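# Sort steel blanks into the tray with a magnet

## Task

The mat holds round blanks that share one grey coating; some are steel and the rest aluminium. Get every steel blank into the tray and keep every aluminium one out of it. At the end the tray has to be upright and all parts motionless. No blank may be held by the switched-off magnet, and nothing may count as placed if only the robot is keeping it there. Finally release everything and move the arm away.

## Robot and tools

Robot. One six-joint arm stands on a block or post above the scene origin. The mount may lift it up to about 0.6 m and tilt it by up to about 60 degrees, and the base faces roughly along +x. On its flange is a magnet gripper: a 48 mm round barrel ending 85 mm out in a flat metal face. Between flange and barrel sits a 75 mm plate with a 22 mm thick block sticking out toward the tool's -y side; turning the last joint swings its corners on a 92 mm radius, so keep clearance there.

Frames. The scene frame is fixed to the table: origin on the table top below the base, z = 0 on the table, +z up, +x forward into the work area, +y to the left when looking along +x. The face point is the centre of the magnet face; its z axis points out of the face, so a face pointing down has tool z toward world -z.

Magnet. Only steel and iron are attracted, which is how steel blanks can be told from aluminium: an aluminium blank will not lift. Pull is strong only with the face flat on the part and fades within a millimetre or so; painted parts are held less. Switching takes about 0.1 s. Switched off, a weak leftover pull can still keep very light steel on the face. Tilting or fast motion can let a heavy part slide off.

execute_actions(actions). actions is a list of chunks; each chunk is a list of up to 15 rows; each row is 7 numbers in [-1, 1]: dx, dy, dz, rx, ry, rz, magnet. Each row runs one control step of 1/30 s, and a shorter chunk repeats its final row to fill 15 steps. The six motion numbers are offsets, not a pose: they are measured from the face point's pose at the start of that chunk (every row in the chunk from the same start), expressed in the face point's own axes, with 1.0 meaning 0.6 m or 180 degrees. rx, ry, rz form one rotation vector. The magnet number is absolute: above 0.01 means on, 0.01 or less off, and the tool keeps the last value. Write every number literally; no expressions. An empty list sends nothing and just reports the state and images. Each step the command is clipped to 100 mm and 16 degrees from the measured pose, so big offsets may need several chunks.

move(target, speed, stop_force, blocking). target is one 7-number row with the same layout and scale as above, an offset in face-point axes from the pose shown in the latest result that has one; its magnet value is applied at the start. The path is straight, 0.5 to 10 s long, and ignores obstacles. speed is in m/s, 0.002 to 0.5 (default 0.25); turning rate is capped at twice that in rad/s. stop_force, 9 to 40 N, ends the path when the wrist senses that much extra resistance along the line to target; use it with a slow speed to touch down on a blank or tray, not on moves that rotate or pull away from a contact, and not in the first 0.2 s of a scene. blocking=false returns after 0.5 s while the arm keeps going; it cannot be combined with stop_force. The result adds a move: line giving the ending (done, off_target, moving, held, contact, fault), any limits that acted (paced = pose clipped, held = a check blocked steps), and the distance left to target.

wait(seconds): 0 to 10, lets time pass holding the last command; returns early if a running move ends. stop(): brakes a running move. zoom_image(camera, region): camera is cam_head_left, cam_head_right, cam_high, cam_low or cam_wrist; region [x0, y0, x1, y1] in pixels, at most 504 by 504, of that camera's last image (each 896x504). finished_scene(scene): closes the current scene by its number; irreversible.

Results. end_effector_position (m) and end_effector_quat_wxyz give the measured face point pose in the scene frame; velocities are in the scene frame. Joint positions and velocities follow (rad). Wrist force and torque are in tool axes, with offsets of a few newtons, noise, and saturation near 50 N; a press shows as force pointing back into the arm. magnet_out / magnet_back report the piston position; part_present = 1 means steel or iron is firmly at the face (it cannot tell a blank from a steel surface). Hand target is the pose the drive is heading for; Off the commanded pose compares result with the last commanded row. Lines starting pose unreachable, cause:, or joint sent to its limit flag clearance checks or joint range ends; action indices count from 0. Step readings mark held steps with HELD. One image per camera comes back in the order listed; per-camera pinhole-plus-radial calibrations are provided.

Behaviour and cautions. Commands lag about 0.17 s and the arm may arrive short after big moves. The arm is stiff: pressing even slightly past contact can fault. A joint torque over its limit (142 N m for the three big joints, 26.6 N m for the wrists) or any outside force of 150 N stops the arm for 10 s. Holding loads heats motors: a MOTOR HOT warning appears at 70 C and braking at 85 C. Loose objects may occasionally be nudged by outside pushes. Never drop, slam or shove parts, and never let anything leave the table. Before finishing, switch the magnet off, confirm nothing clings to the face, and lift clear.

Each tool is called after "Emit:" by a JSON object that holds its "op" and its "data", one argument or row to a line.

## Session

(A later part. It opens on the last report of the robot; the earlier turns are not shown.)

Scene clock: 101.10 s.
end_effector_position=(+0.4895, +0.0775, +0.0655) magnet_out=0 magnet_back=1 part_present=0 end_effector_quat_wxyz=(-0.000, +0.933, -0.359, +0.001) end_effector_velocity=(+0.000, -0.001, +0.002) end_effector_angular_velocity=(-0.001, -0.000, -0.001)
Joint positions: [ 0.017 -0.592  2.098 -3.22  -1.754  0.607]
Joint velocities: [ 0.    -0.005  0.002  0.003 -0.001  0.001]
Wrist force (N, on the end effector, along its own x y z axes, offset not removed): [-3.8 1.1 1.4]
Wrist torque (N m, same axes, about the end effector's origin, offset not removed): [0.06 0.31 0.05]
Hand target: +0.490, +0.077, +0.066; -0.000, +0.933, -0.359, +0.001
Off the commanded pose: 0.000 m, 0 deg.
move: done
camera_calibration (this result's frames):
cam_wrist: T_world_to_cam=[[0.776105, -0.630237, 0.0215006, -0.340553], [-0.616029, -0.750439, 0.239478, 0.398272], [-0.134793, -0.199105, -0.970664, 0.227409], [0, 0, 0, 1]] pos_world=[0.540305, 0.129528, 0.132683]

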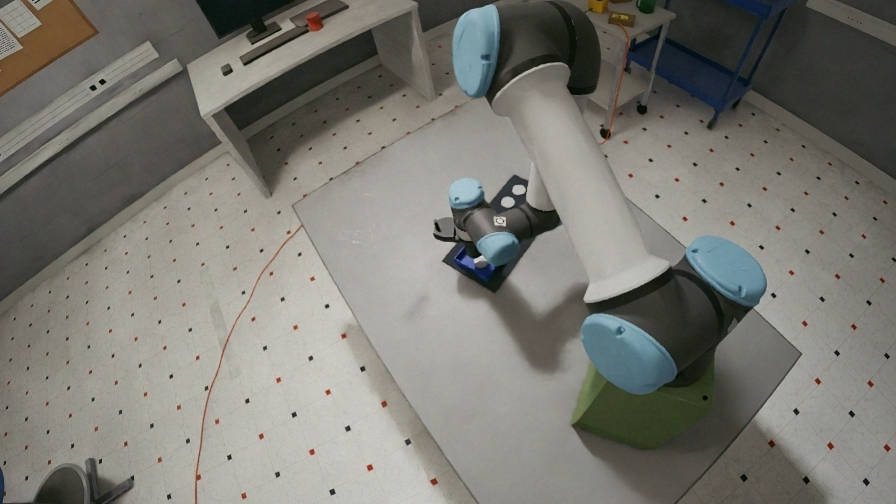

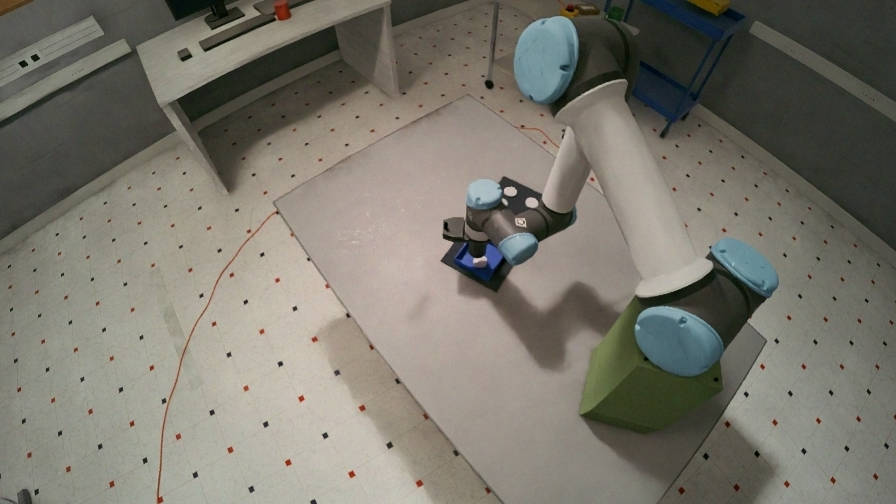

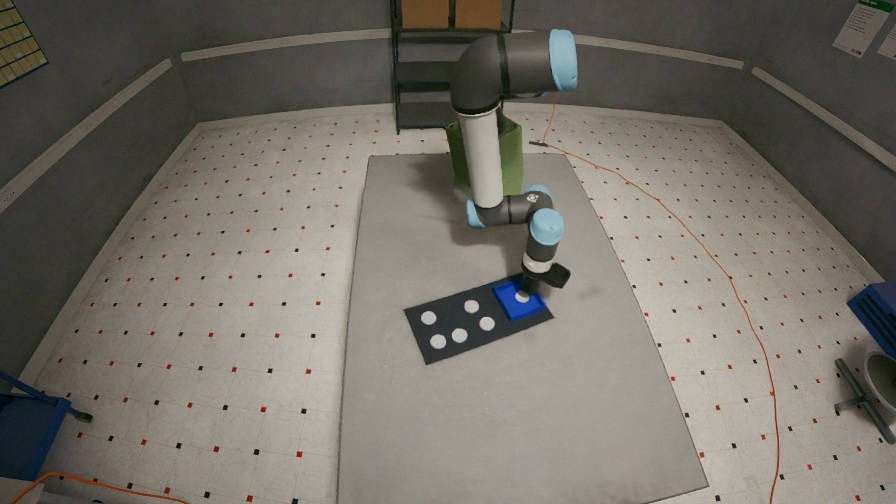

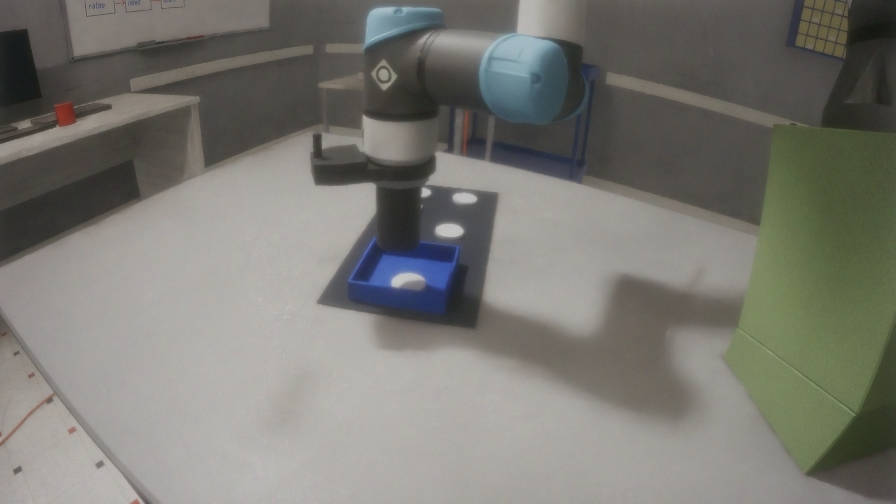

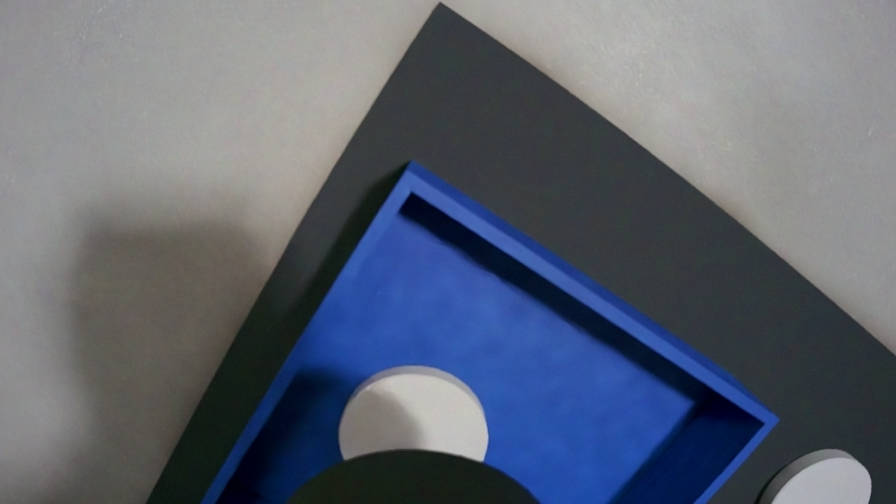

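Emit:
{"op": "move", "data": {
  "target": [0.362,0.2765,0,0,0,0,0],
  "speed": 0.4
}}

Emit:
{"op": "move", "data": {
  "target": [0,0,0.09,0,0,0,1],
  "speed": 0.06
}}

Emit:
{"op": "move", "data": {
  "target": [0,0,-0.036,0,0,0,1],
  "speed": 0.1
}}

Scene clock: 113.33 s.
end_effector_position=(+0.5389, -0.1914, +0.0660) magnet_out=0 magnet_back=1 part_present=0 end_effector_quat_wxyz=(+0.000, +0.933, -0.359, +0.001) end_effector_velocity=(+0.000, -0.001, -0.001) end_effector_angular_velocity=(+0.003, +0.001, +0.001)
Joint positions: [-0.439 -0.689  1.937 -3.029 -1.674  0.153]
Joint velocities: [-0.002  0.001 -0.004  0.004  0.002 -0.002]
Wrist force (N, on the end effector, along its own x y z axes, offset not removed): [-4.0 0.2 0.9]
Wrist torque (N m, same axes, about the end effector's origin, offset not removed): [0.04 0.32 0.06]
Hand target: +0.539, -0.192, +0.066; +0.000, +0.933, -0.359, +0.001
Off the commanded pose: 0.001 m, 0 deg.
move: done
camera_calibration (this result's frames):
cam_wrist: T_world_to_cam=[[0.776219, -0.630066, 0.0223952, -0.548483], [-0.615916, -0.750243, 0.240381, 0.226735], [-0.134654, -0.200382, -0.97042, 0.180601], [0, 0, 0, 1]] pos_world=[0.589711, -0.139285, 0.13304]

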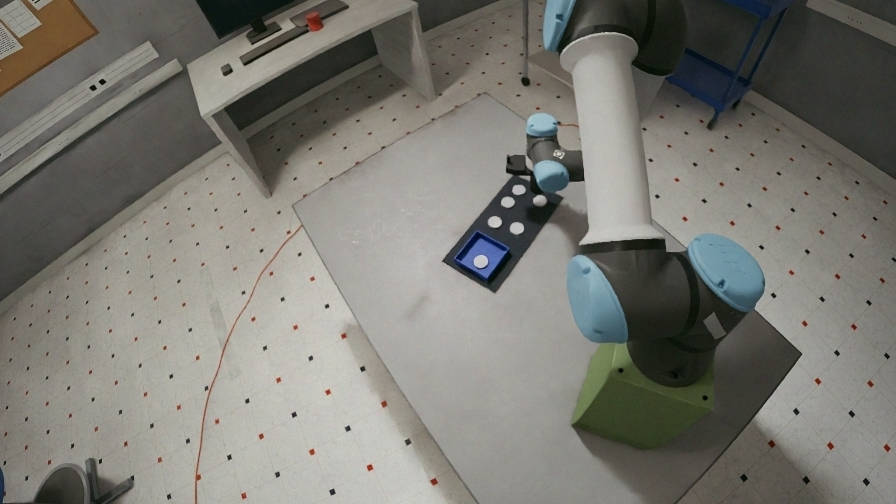

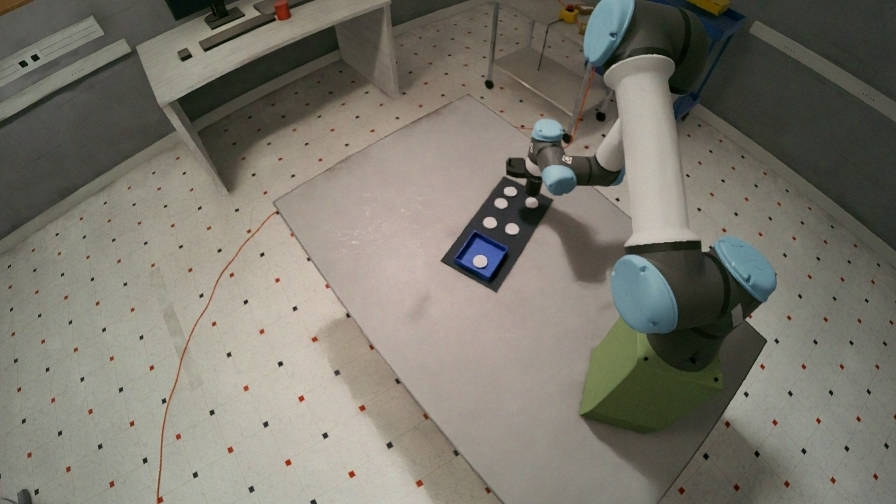

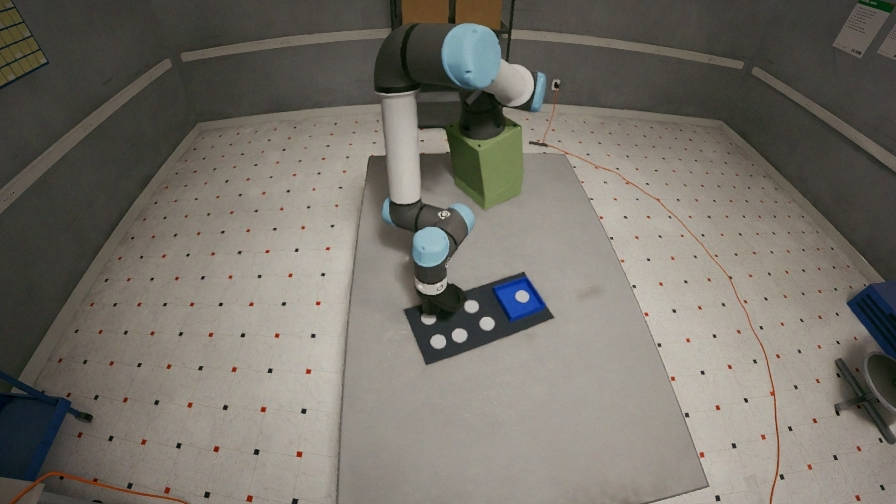

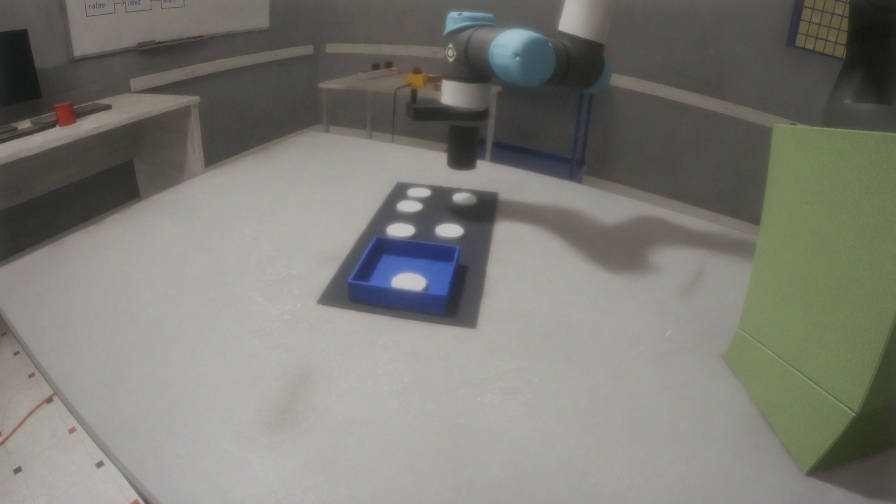

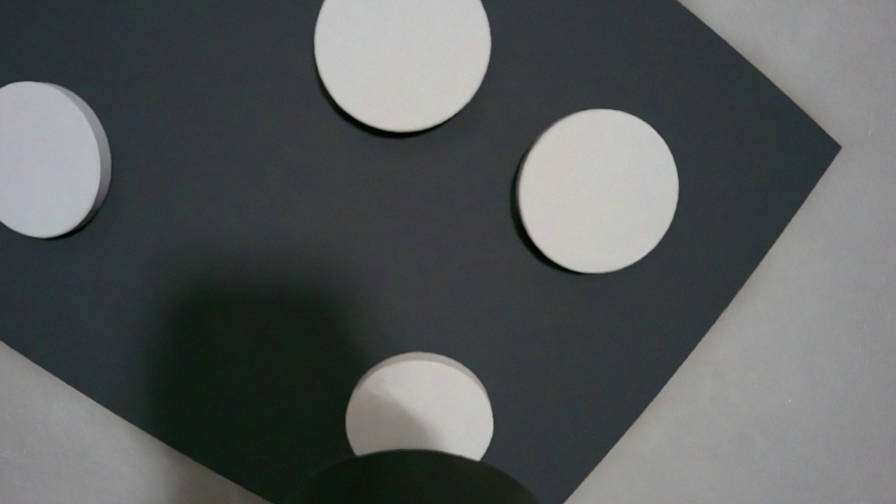

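Scene clock: 114.63 s.
end_effector_position=(+0.5390, -0.1915, +0.0121) magnet_out=1 magnet_back=0 part_present=1 end_effector_quat_wxyz=(+0.000, +0.933, -0.359, +0.001) end_effector_velocity=(-0.000, -0.000, -0.002) end_effector_angular_velocity=(-0.001, +0.000, -0.001)
Joint positions: [-0.449 -0.557  1.866 -3.091 -1.672  0.143]
Joint velocities: [-0.001  0.005 -0.003 -0.002 -0.001 -0.   ]
Wrist force (N, on the end effector, along its own x y z axes, offset not removed): [-3.4 -0.6 -0.3]
Wrist torque (N m, same axes, about the end effector's origin, offset not removed): [-0.10 0.25 0.16]
Hand target: +0.539, -0.192, +0.012; +0.000, +0.933, -0.359, +0.001
Off the commanded pose: 0.000 m, 0 deg.
move: done
camera_calibration (this result's frames):
cam_wrist: T_world_to_cam=[[0.776222, -0.630062, 0.0224154, -0.547365], [-0.615913, -0.750239, 0.240401, 0.239611], [-0.134651, -0.200411, -0.970415, 0.128354], [0, 0, 0, 1]] pos_world=[0.589739, -0.139385, 0.0792228]

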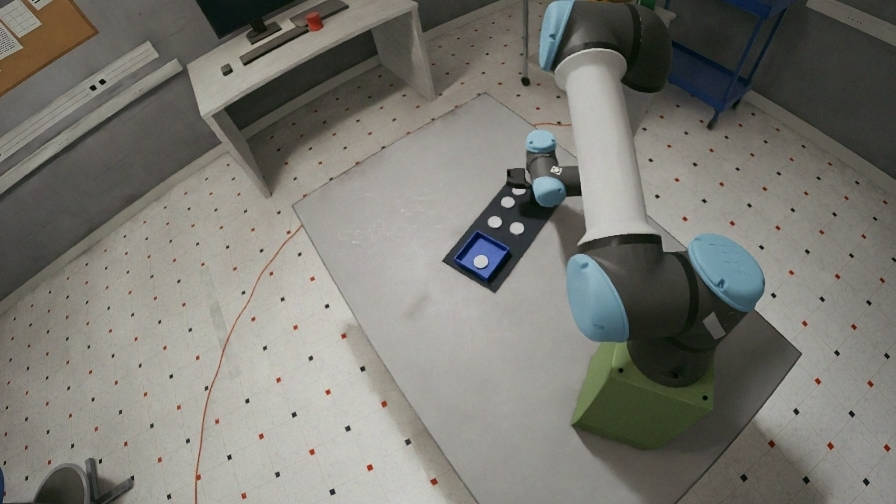

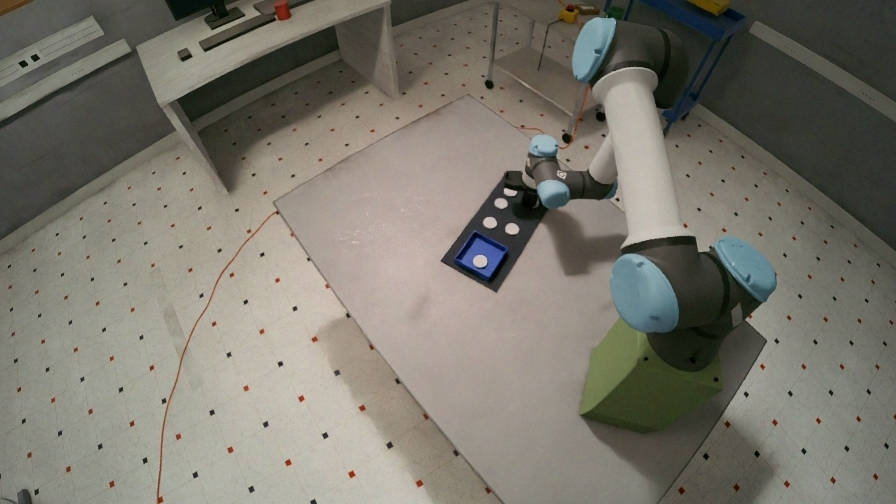

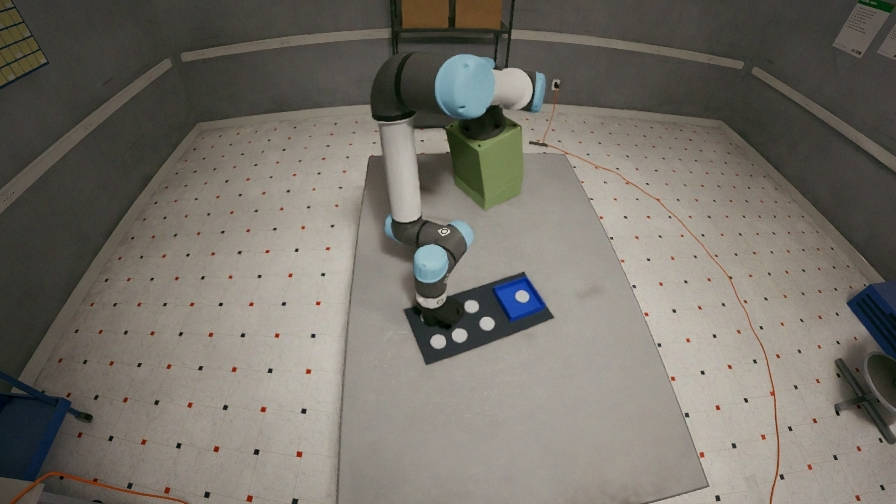

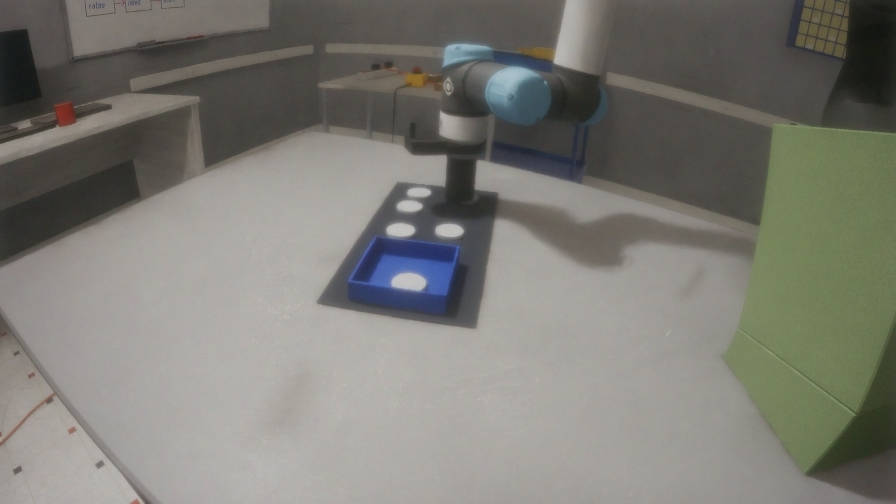

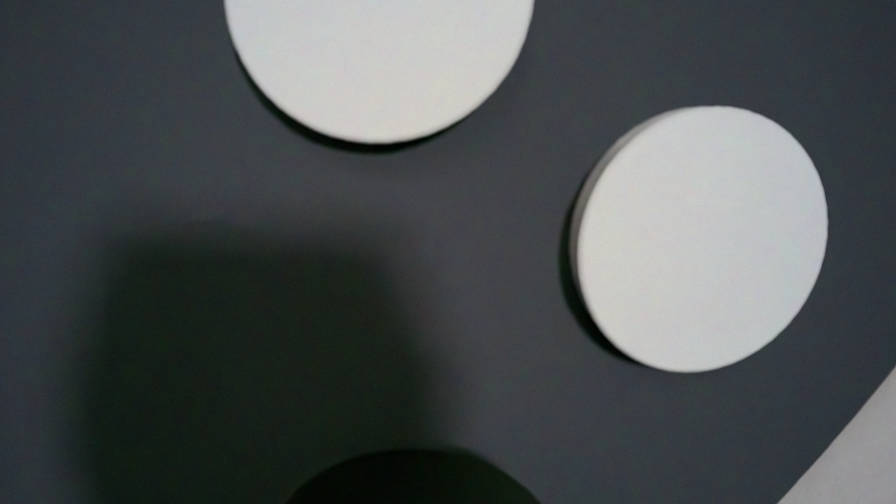

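Scene clock: 115.47 s.
end_effector_position=(+0.5389, -0.1915, +0.0336) magnet_out=1 magnet_back=0 part_present=1 end_effector_quat_wxyz=(+0.000, +0.933, -0.359, +0.001) end_effector_velocity=(+0.000, -0.000, +0.002) end_effector_angular_velocity=(-0.000, +0.000, +0.000)
Joint positions: [-0.445 -0.61   1.896 -3.069 -1.673  0.147]
Joint velocities: [ 0.001 -0.004  0.002  0.002 -0.     0.001]
Wrist force (N, on the end effector, along its own x y z axes, offset not removed): [-2.8 0.0 0.8]
Wrist torque (N m, same axes, about the end effector's origin, offset not removed): [-0.02 0.28 0.11]
Hand target: +0.539, -0.191, +0.034; +0.000, +0.933, -0.359, +0.001
Off the commanded pose: 0.000 m, 0 deg.
move: done
camera_calibration (this result's frames):
cam_wrist: T_world_to_cam=[[0.776219, -0.630065, 0.0224032, -0.547803], [-0.615915, -0.750239, 0.240395, 0.234483], [-0.134657, -0.200397, -0.970417, 0.149158], [0, 0, 0, 1]] pos_world=[0.589722, -0.139342, 0.100649]

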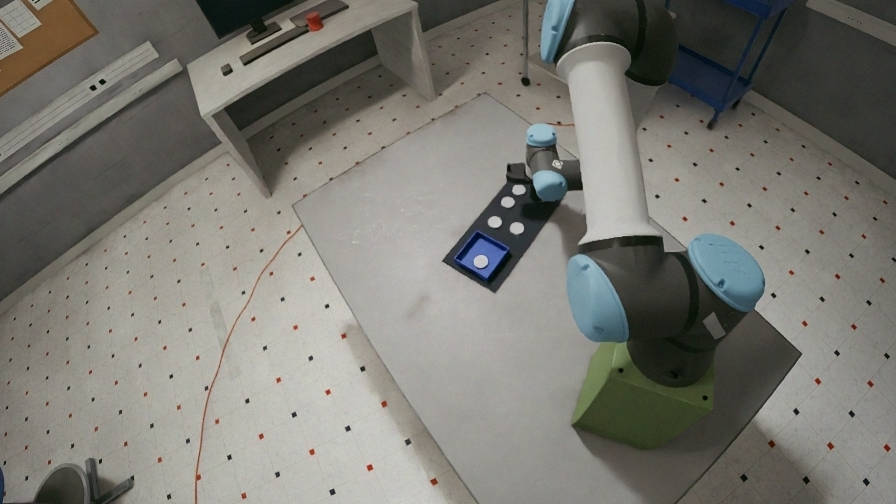

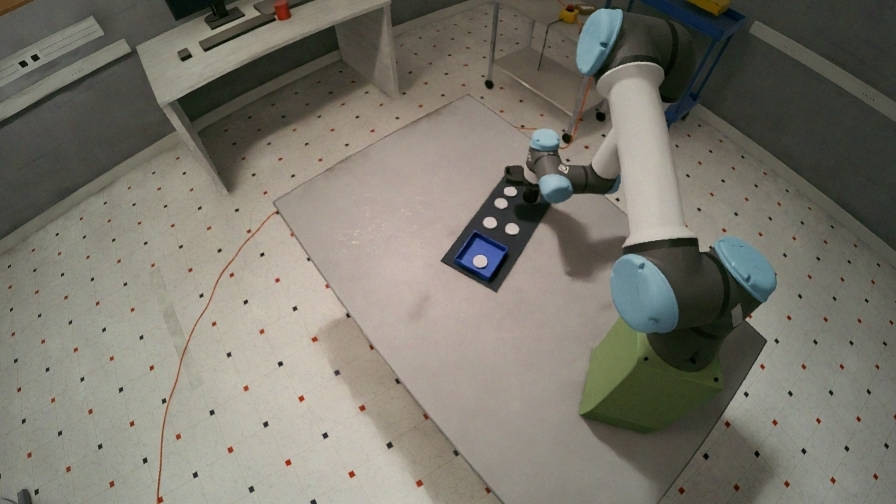

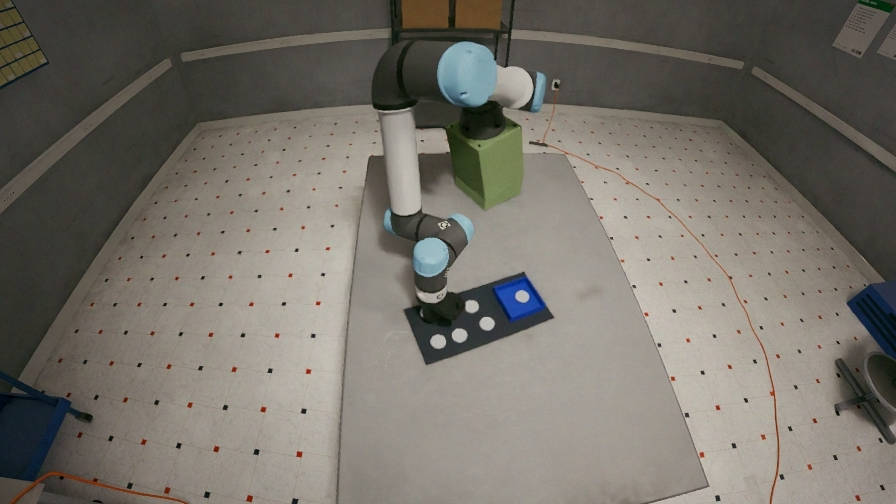

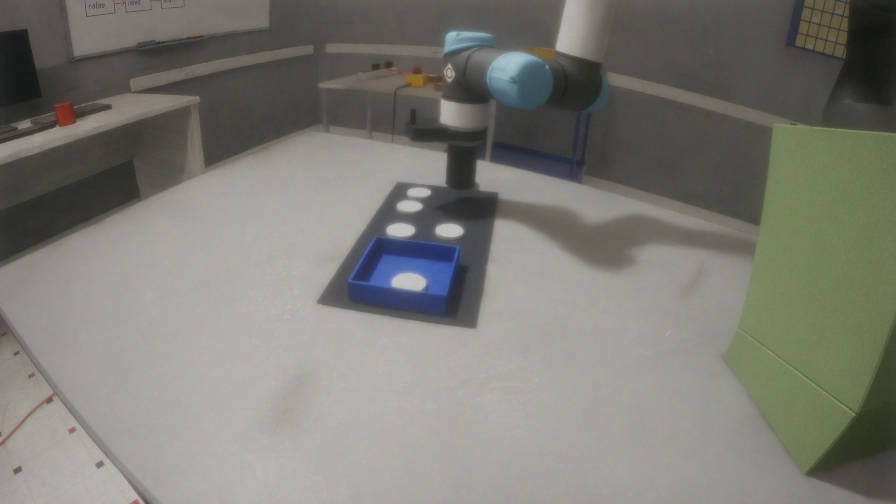

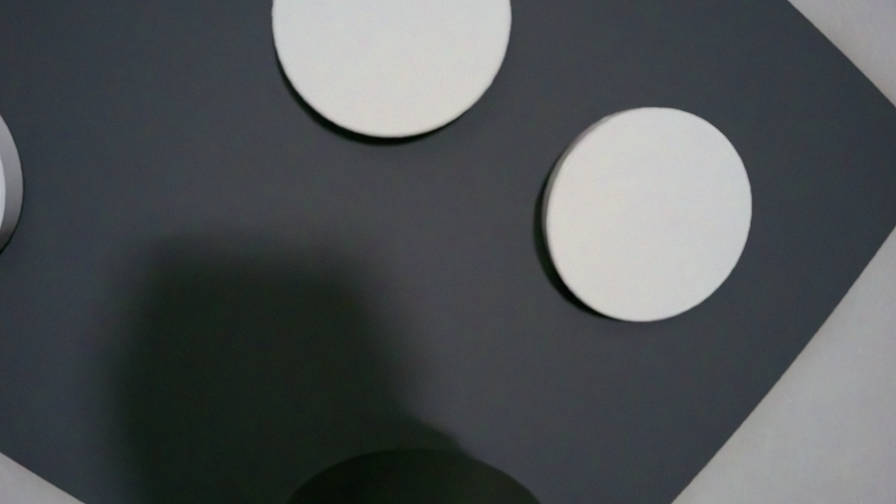

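Emit:
{"op": "move", "data": {
  "target": [0,0,-0.054,0,0,0,1]
}}

Emit:
{"op": "move", "data": {
  "target": [-0.362,-0.2765,0,0,0,0,1],
  "speed": 0.3
}}

Emit:
{"op": "move", "data": {
  "target": [0,0,0.058,0,0,0,1],
  "speed": 0.08
}}

Emit:
{"op": "zoom_image", "data": {
  "camera": "cam_low",
  "region": [300,170,520,330]
}}

Scene clock: 126.77 s.
end_effector_position=(+0.5389, -0.1914, +0.0658) magnet_out=1 magnet_back=0 part_present=1 end_effector_quat_wxyz=(+0.000, +0.933, -0.359, +0.001) end_effector_velocity=(-0.000, +0.000, +0.002) end_effector_angular_velocity=(+0.000, -0.000, -0.000)
Joint positions: [-0.439 -0.689  1.937 -3.029 -1.674  0.153]
Joint velocities: [ 0.    -0.004  0.002  0.002  0.     0.   ]
Wrist force (N, on the end effector, along its own x y z axes, offset not removed): [-3.1 0.8 1.1]
Wrist torque (N m, same axes, about the end effector's origin, offset not removed): [0.07 0.29 0.07]
Hand target: +0.539, -0.191, +0.066; +0.000, +0.933, -0.359, +0.001
Off the commanded pose: 0.000 m, 0 deg.
move: done
camera_calibration (this result's frames):
cam_wrist: T_world_to_cam=[[0.776218, -0.630067, 0.0223856, -0.54846], [-0.615915, -0.750243, 0.240383, 0.226768], [-0.134663, -0.200377, -0.97042, 0.180461], [0, 0, 0, 1]] pos_world=[0.589696, -0.139275, 0.13289]

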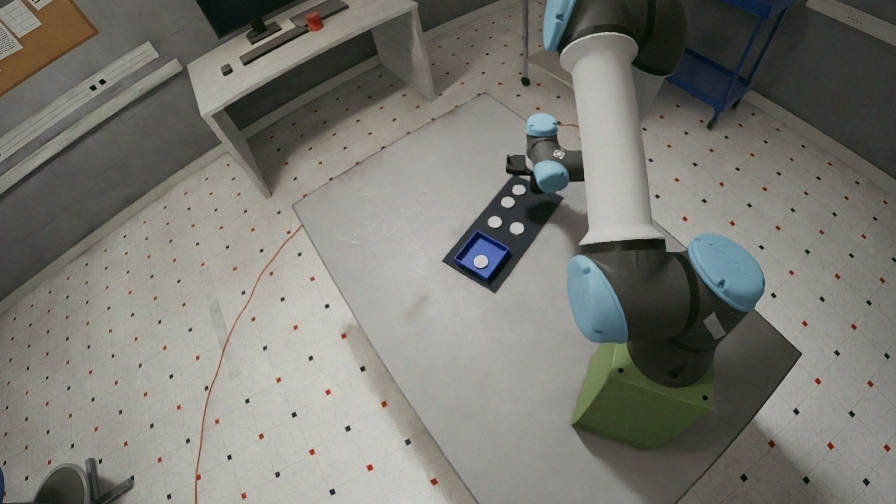

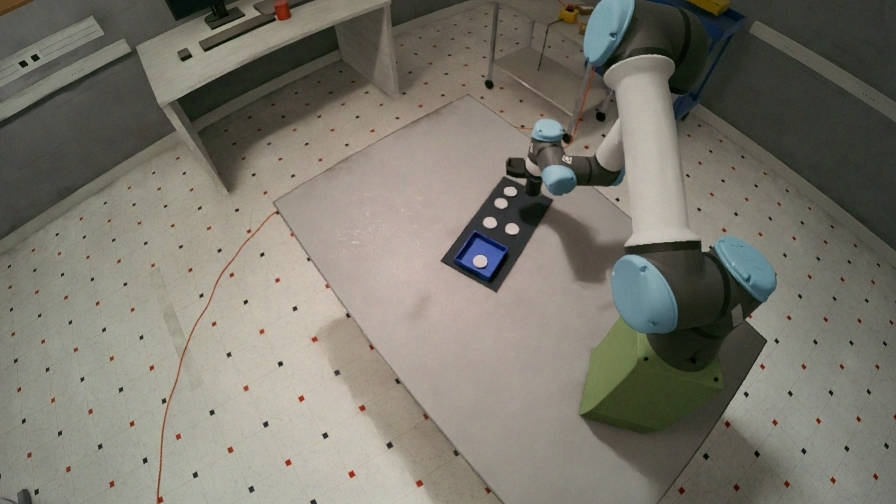

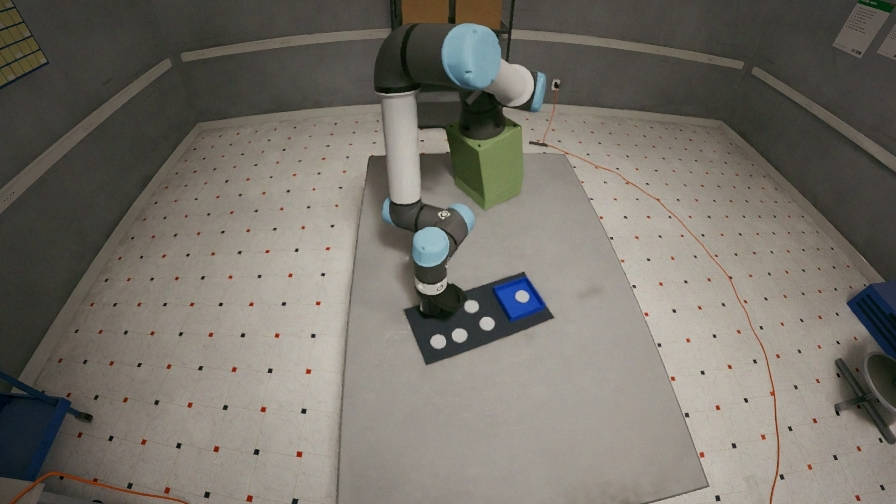

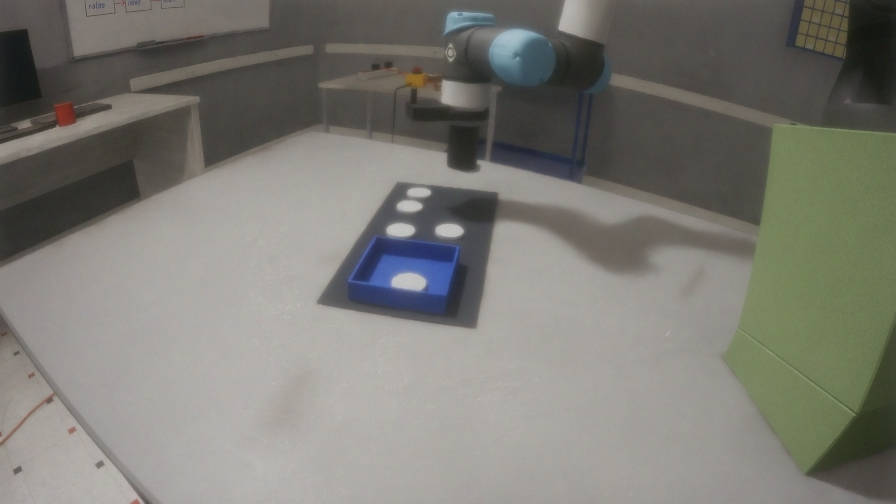

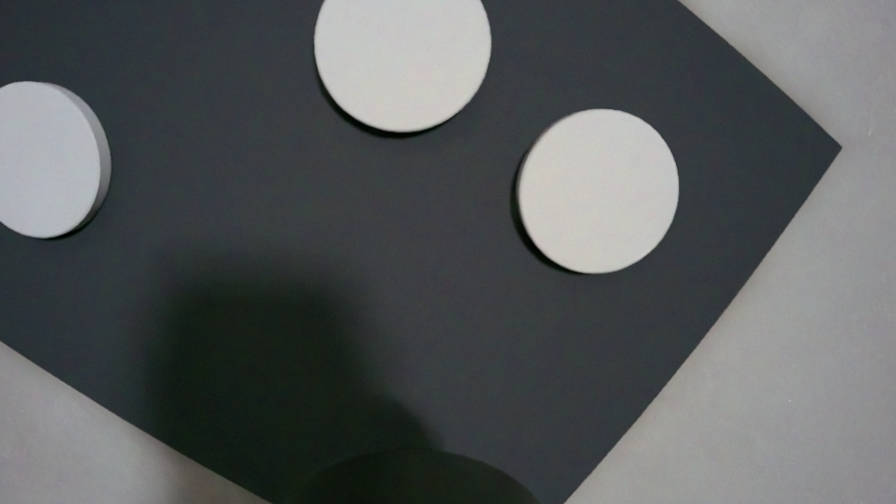

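Scene clock: 128.30 s.
end_effector_position=(+0.4894, +0.0775, +0.0654) magnet_out=1 magnet_back=0 part_present=1 end_effector_quat_wxyz=(-0.000, +0.933, -0.359, +0.001) end_effector_velocity=(+0.000, +0.001, +0.000) end_effector_angular_velocity=(-0.002, -0.000, -0.000)
Joint positions: [ 0.017 -0.592  2.098 -3.221 -1.754  0.607]
Joint velocities: [ 0.004  0.001 -0.002  0.001 -0.002  0.004]
Wrist force (N, on the end effector, along its own x y z axes, offset not removed): [-3.9 0.1 0.1]
Wrist torque (N m, same axes, about the end effector's origin, offset not removed): [-0.05 0.36 0.09]
Hand target: +0.489, +0.078, +0.065; -0.000, +0.933, -0.359, +0.001
Off the commanded pose: 0.000 m, 0 deg.
move: done
camera_calibration (this result's frames):
cam_wrist: T_world_to_cam=[[0.776106, -0.630232, 0.0216143, -0.340501], [-0.616053, -0.750434, 0.239431, 0.398259], [-0.134677, -0.19914, -0.970673, 0.227234], [0, 0, 0, 1]] pos_world=[0.540217, 0.129524, 0.132574]

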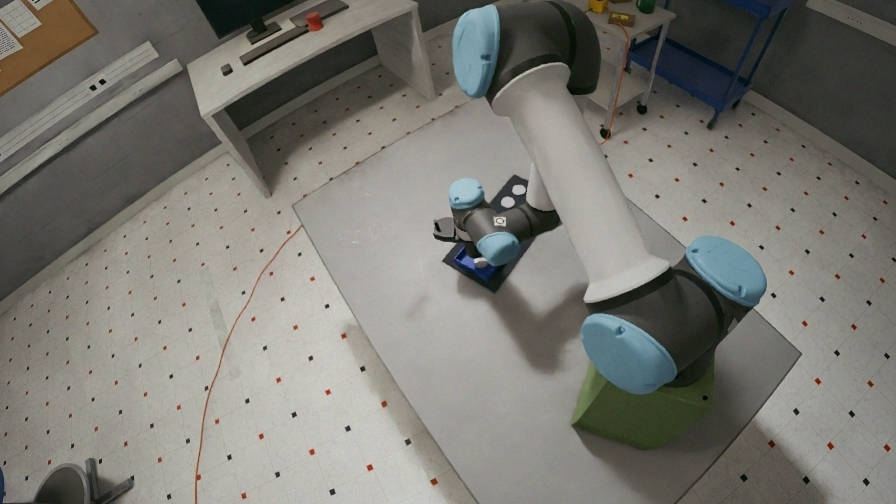

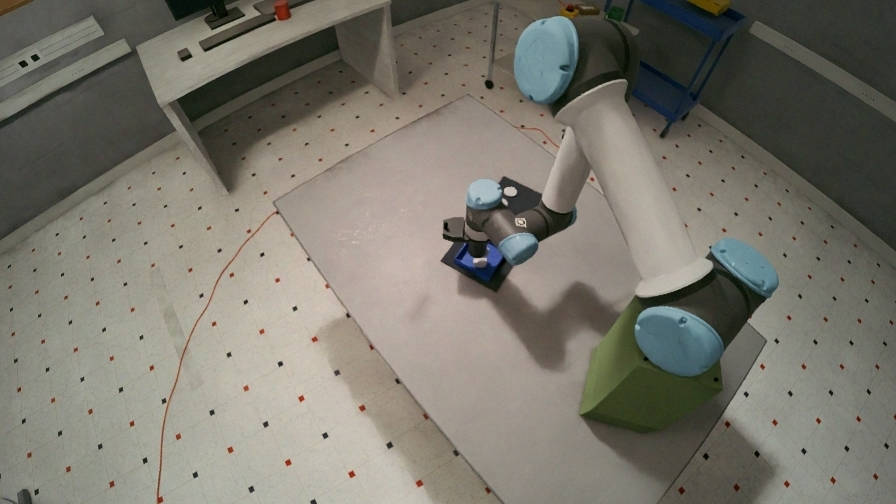

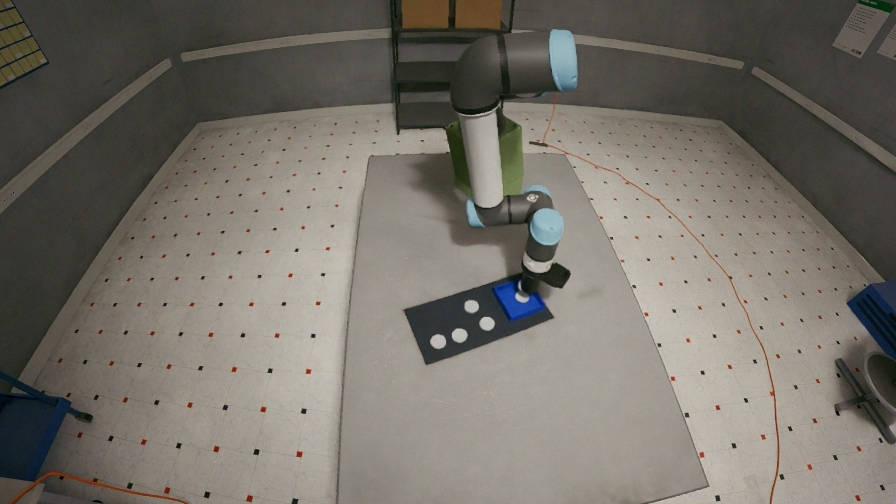

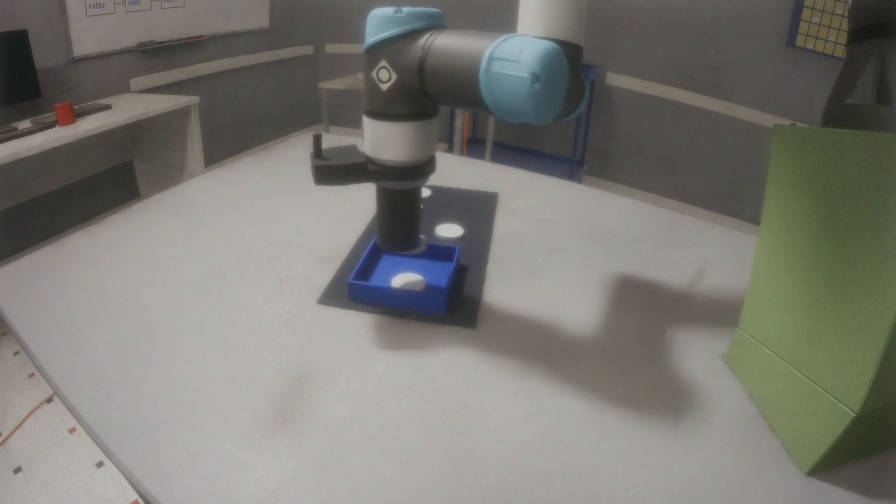

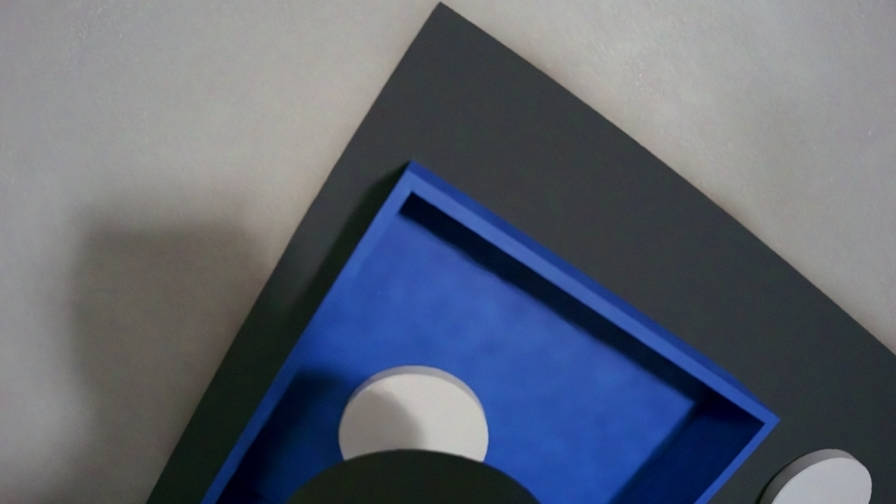

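Scene clock: 129.20 s.
end_effector_position=(+0.4895, +0.0774, +0.0308) magnet_out=1 magnet_back=0 part_present=1 end_effector_quat_wxyz=(-0.000, +0.933, -0.359, +0.001) end_effector_velocity=(-0.000, -0.000, -0.002) end_effector_angular_velocity=(-0.003, +0.000, +0.000)
Joint positions: [ 0.003 -0.5    2.05  -3.267 -1.752  0.593]
Joint velocities: [-0.     0.005 -0.003 -0.002 -0.002 -0.   ]
Wrist force (N, on the end effector, along its own x y z axes, offset not removed): [-3.4 0.4 0.3]
Wrist torque (N m, same axes, about the end effector's origin, offset not removed): [0.00 0.30 0.11]
Hand target: +0.489, +0.077, +0.031; -0.000, +0.933, -0.359, +0.001
Off the commanded pose: 0.000 m, 0 deg.
move: done
camera_calibration (this result's frames):
cam_wrist: T_world_to_cam=[[0.776108, -0.630228, 0.0216468, -0.339807], [-0.616054, -0.750428, 0.23945, 0.406528], [-0.134664, -0.199174, -0.970667, 0.193597], [0, 0, 0, 1]] pos_world=[0.540241, 0.129473, 0.0979315]

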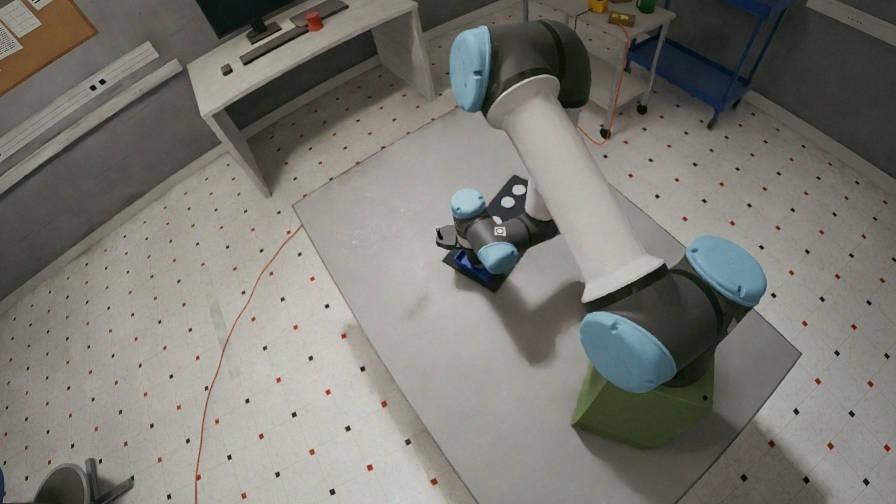

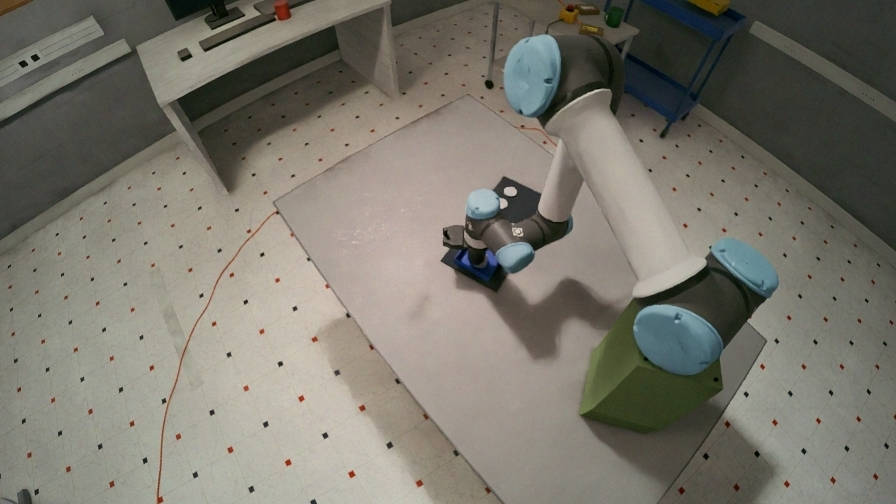

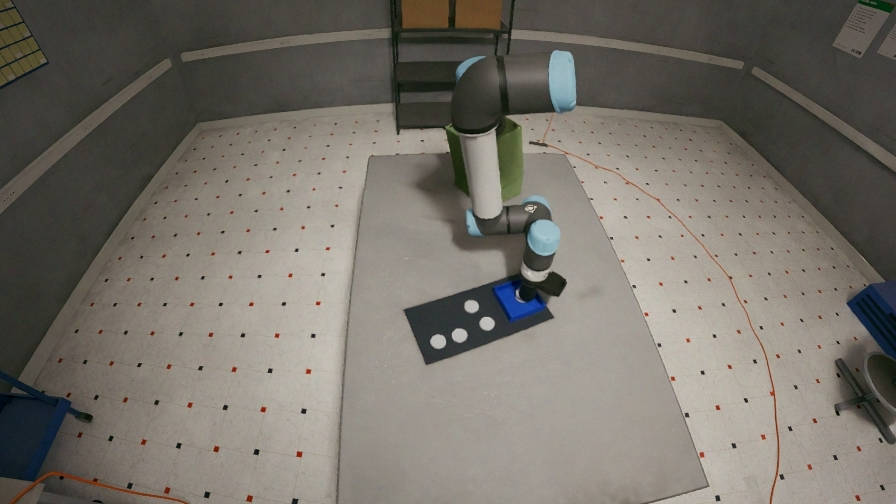

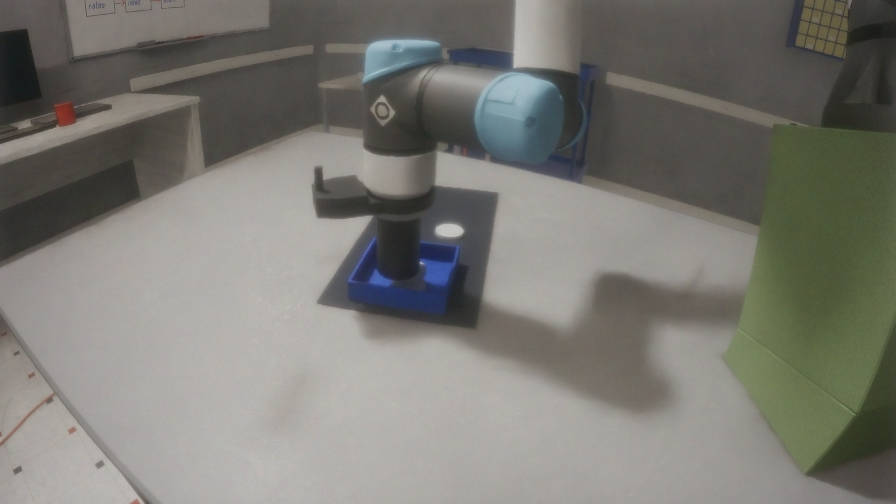

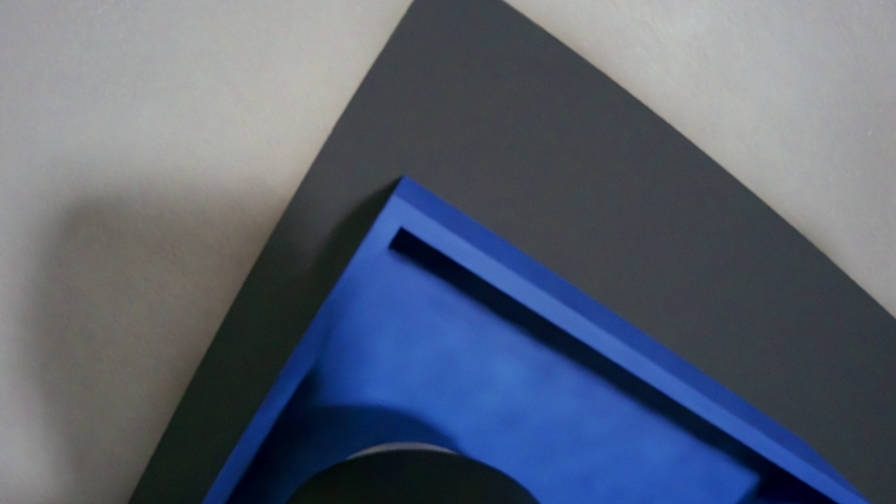

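Region (300, 170, 520, 330) of cam_low's 896x504 image, scaled by 2.291, with more detail than that image has; it fills the top 367 rows of this view, and the rest is white.

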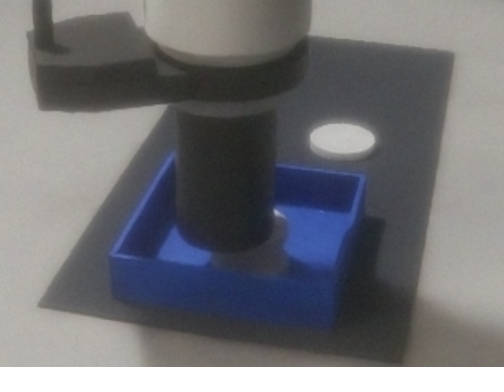

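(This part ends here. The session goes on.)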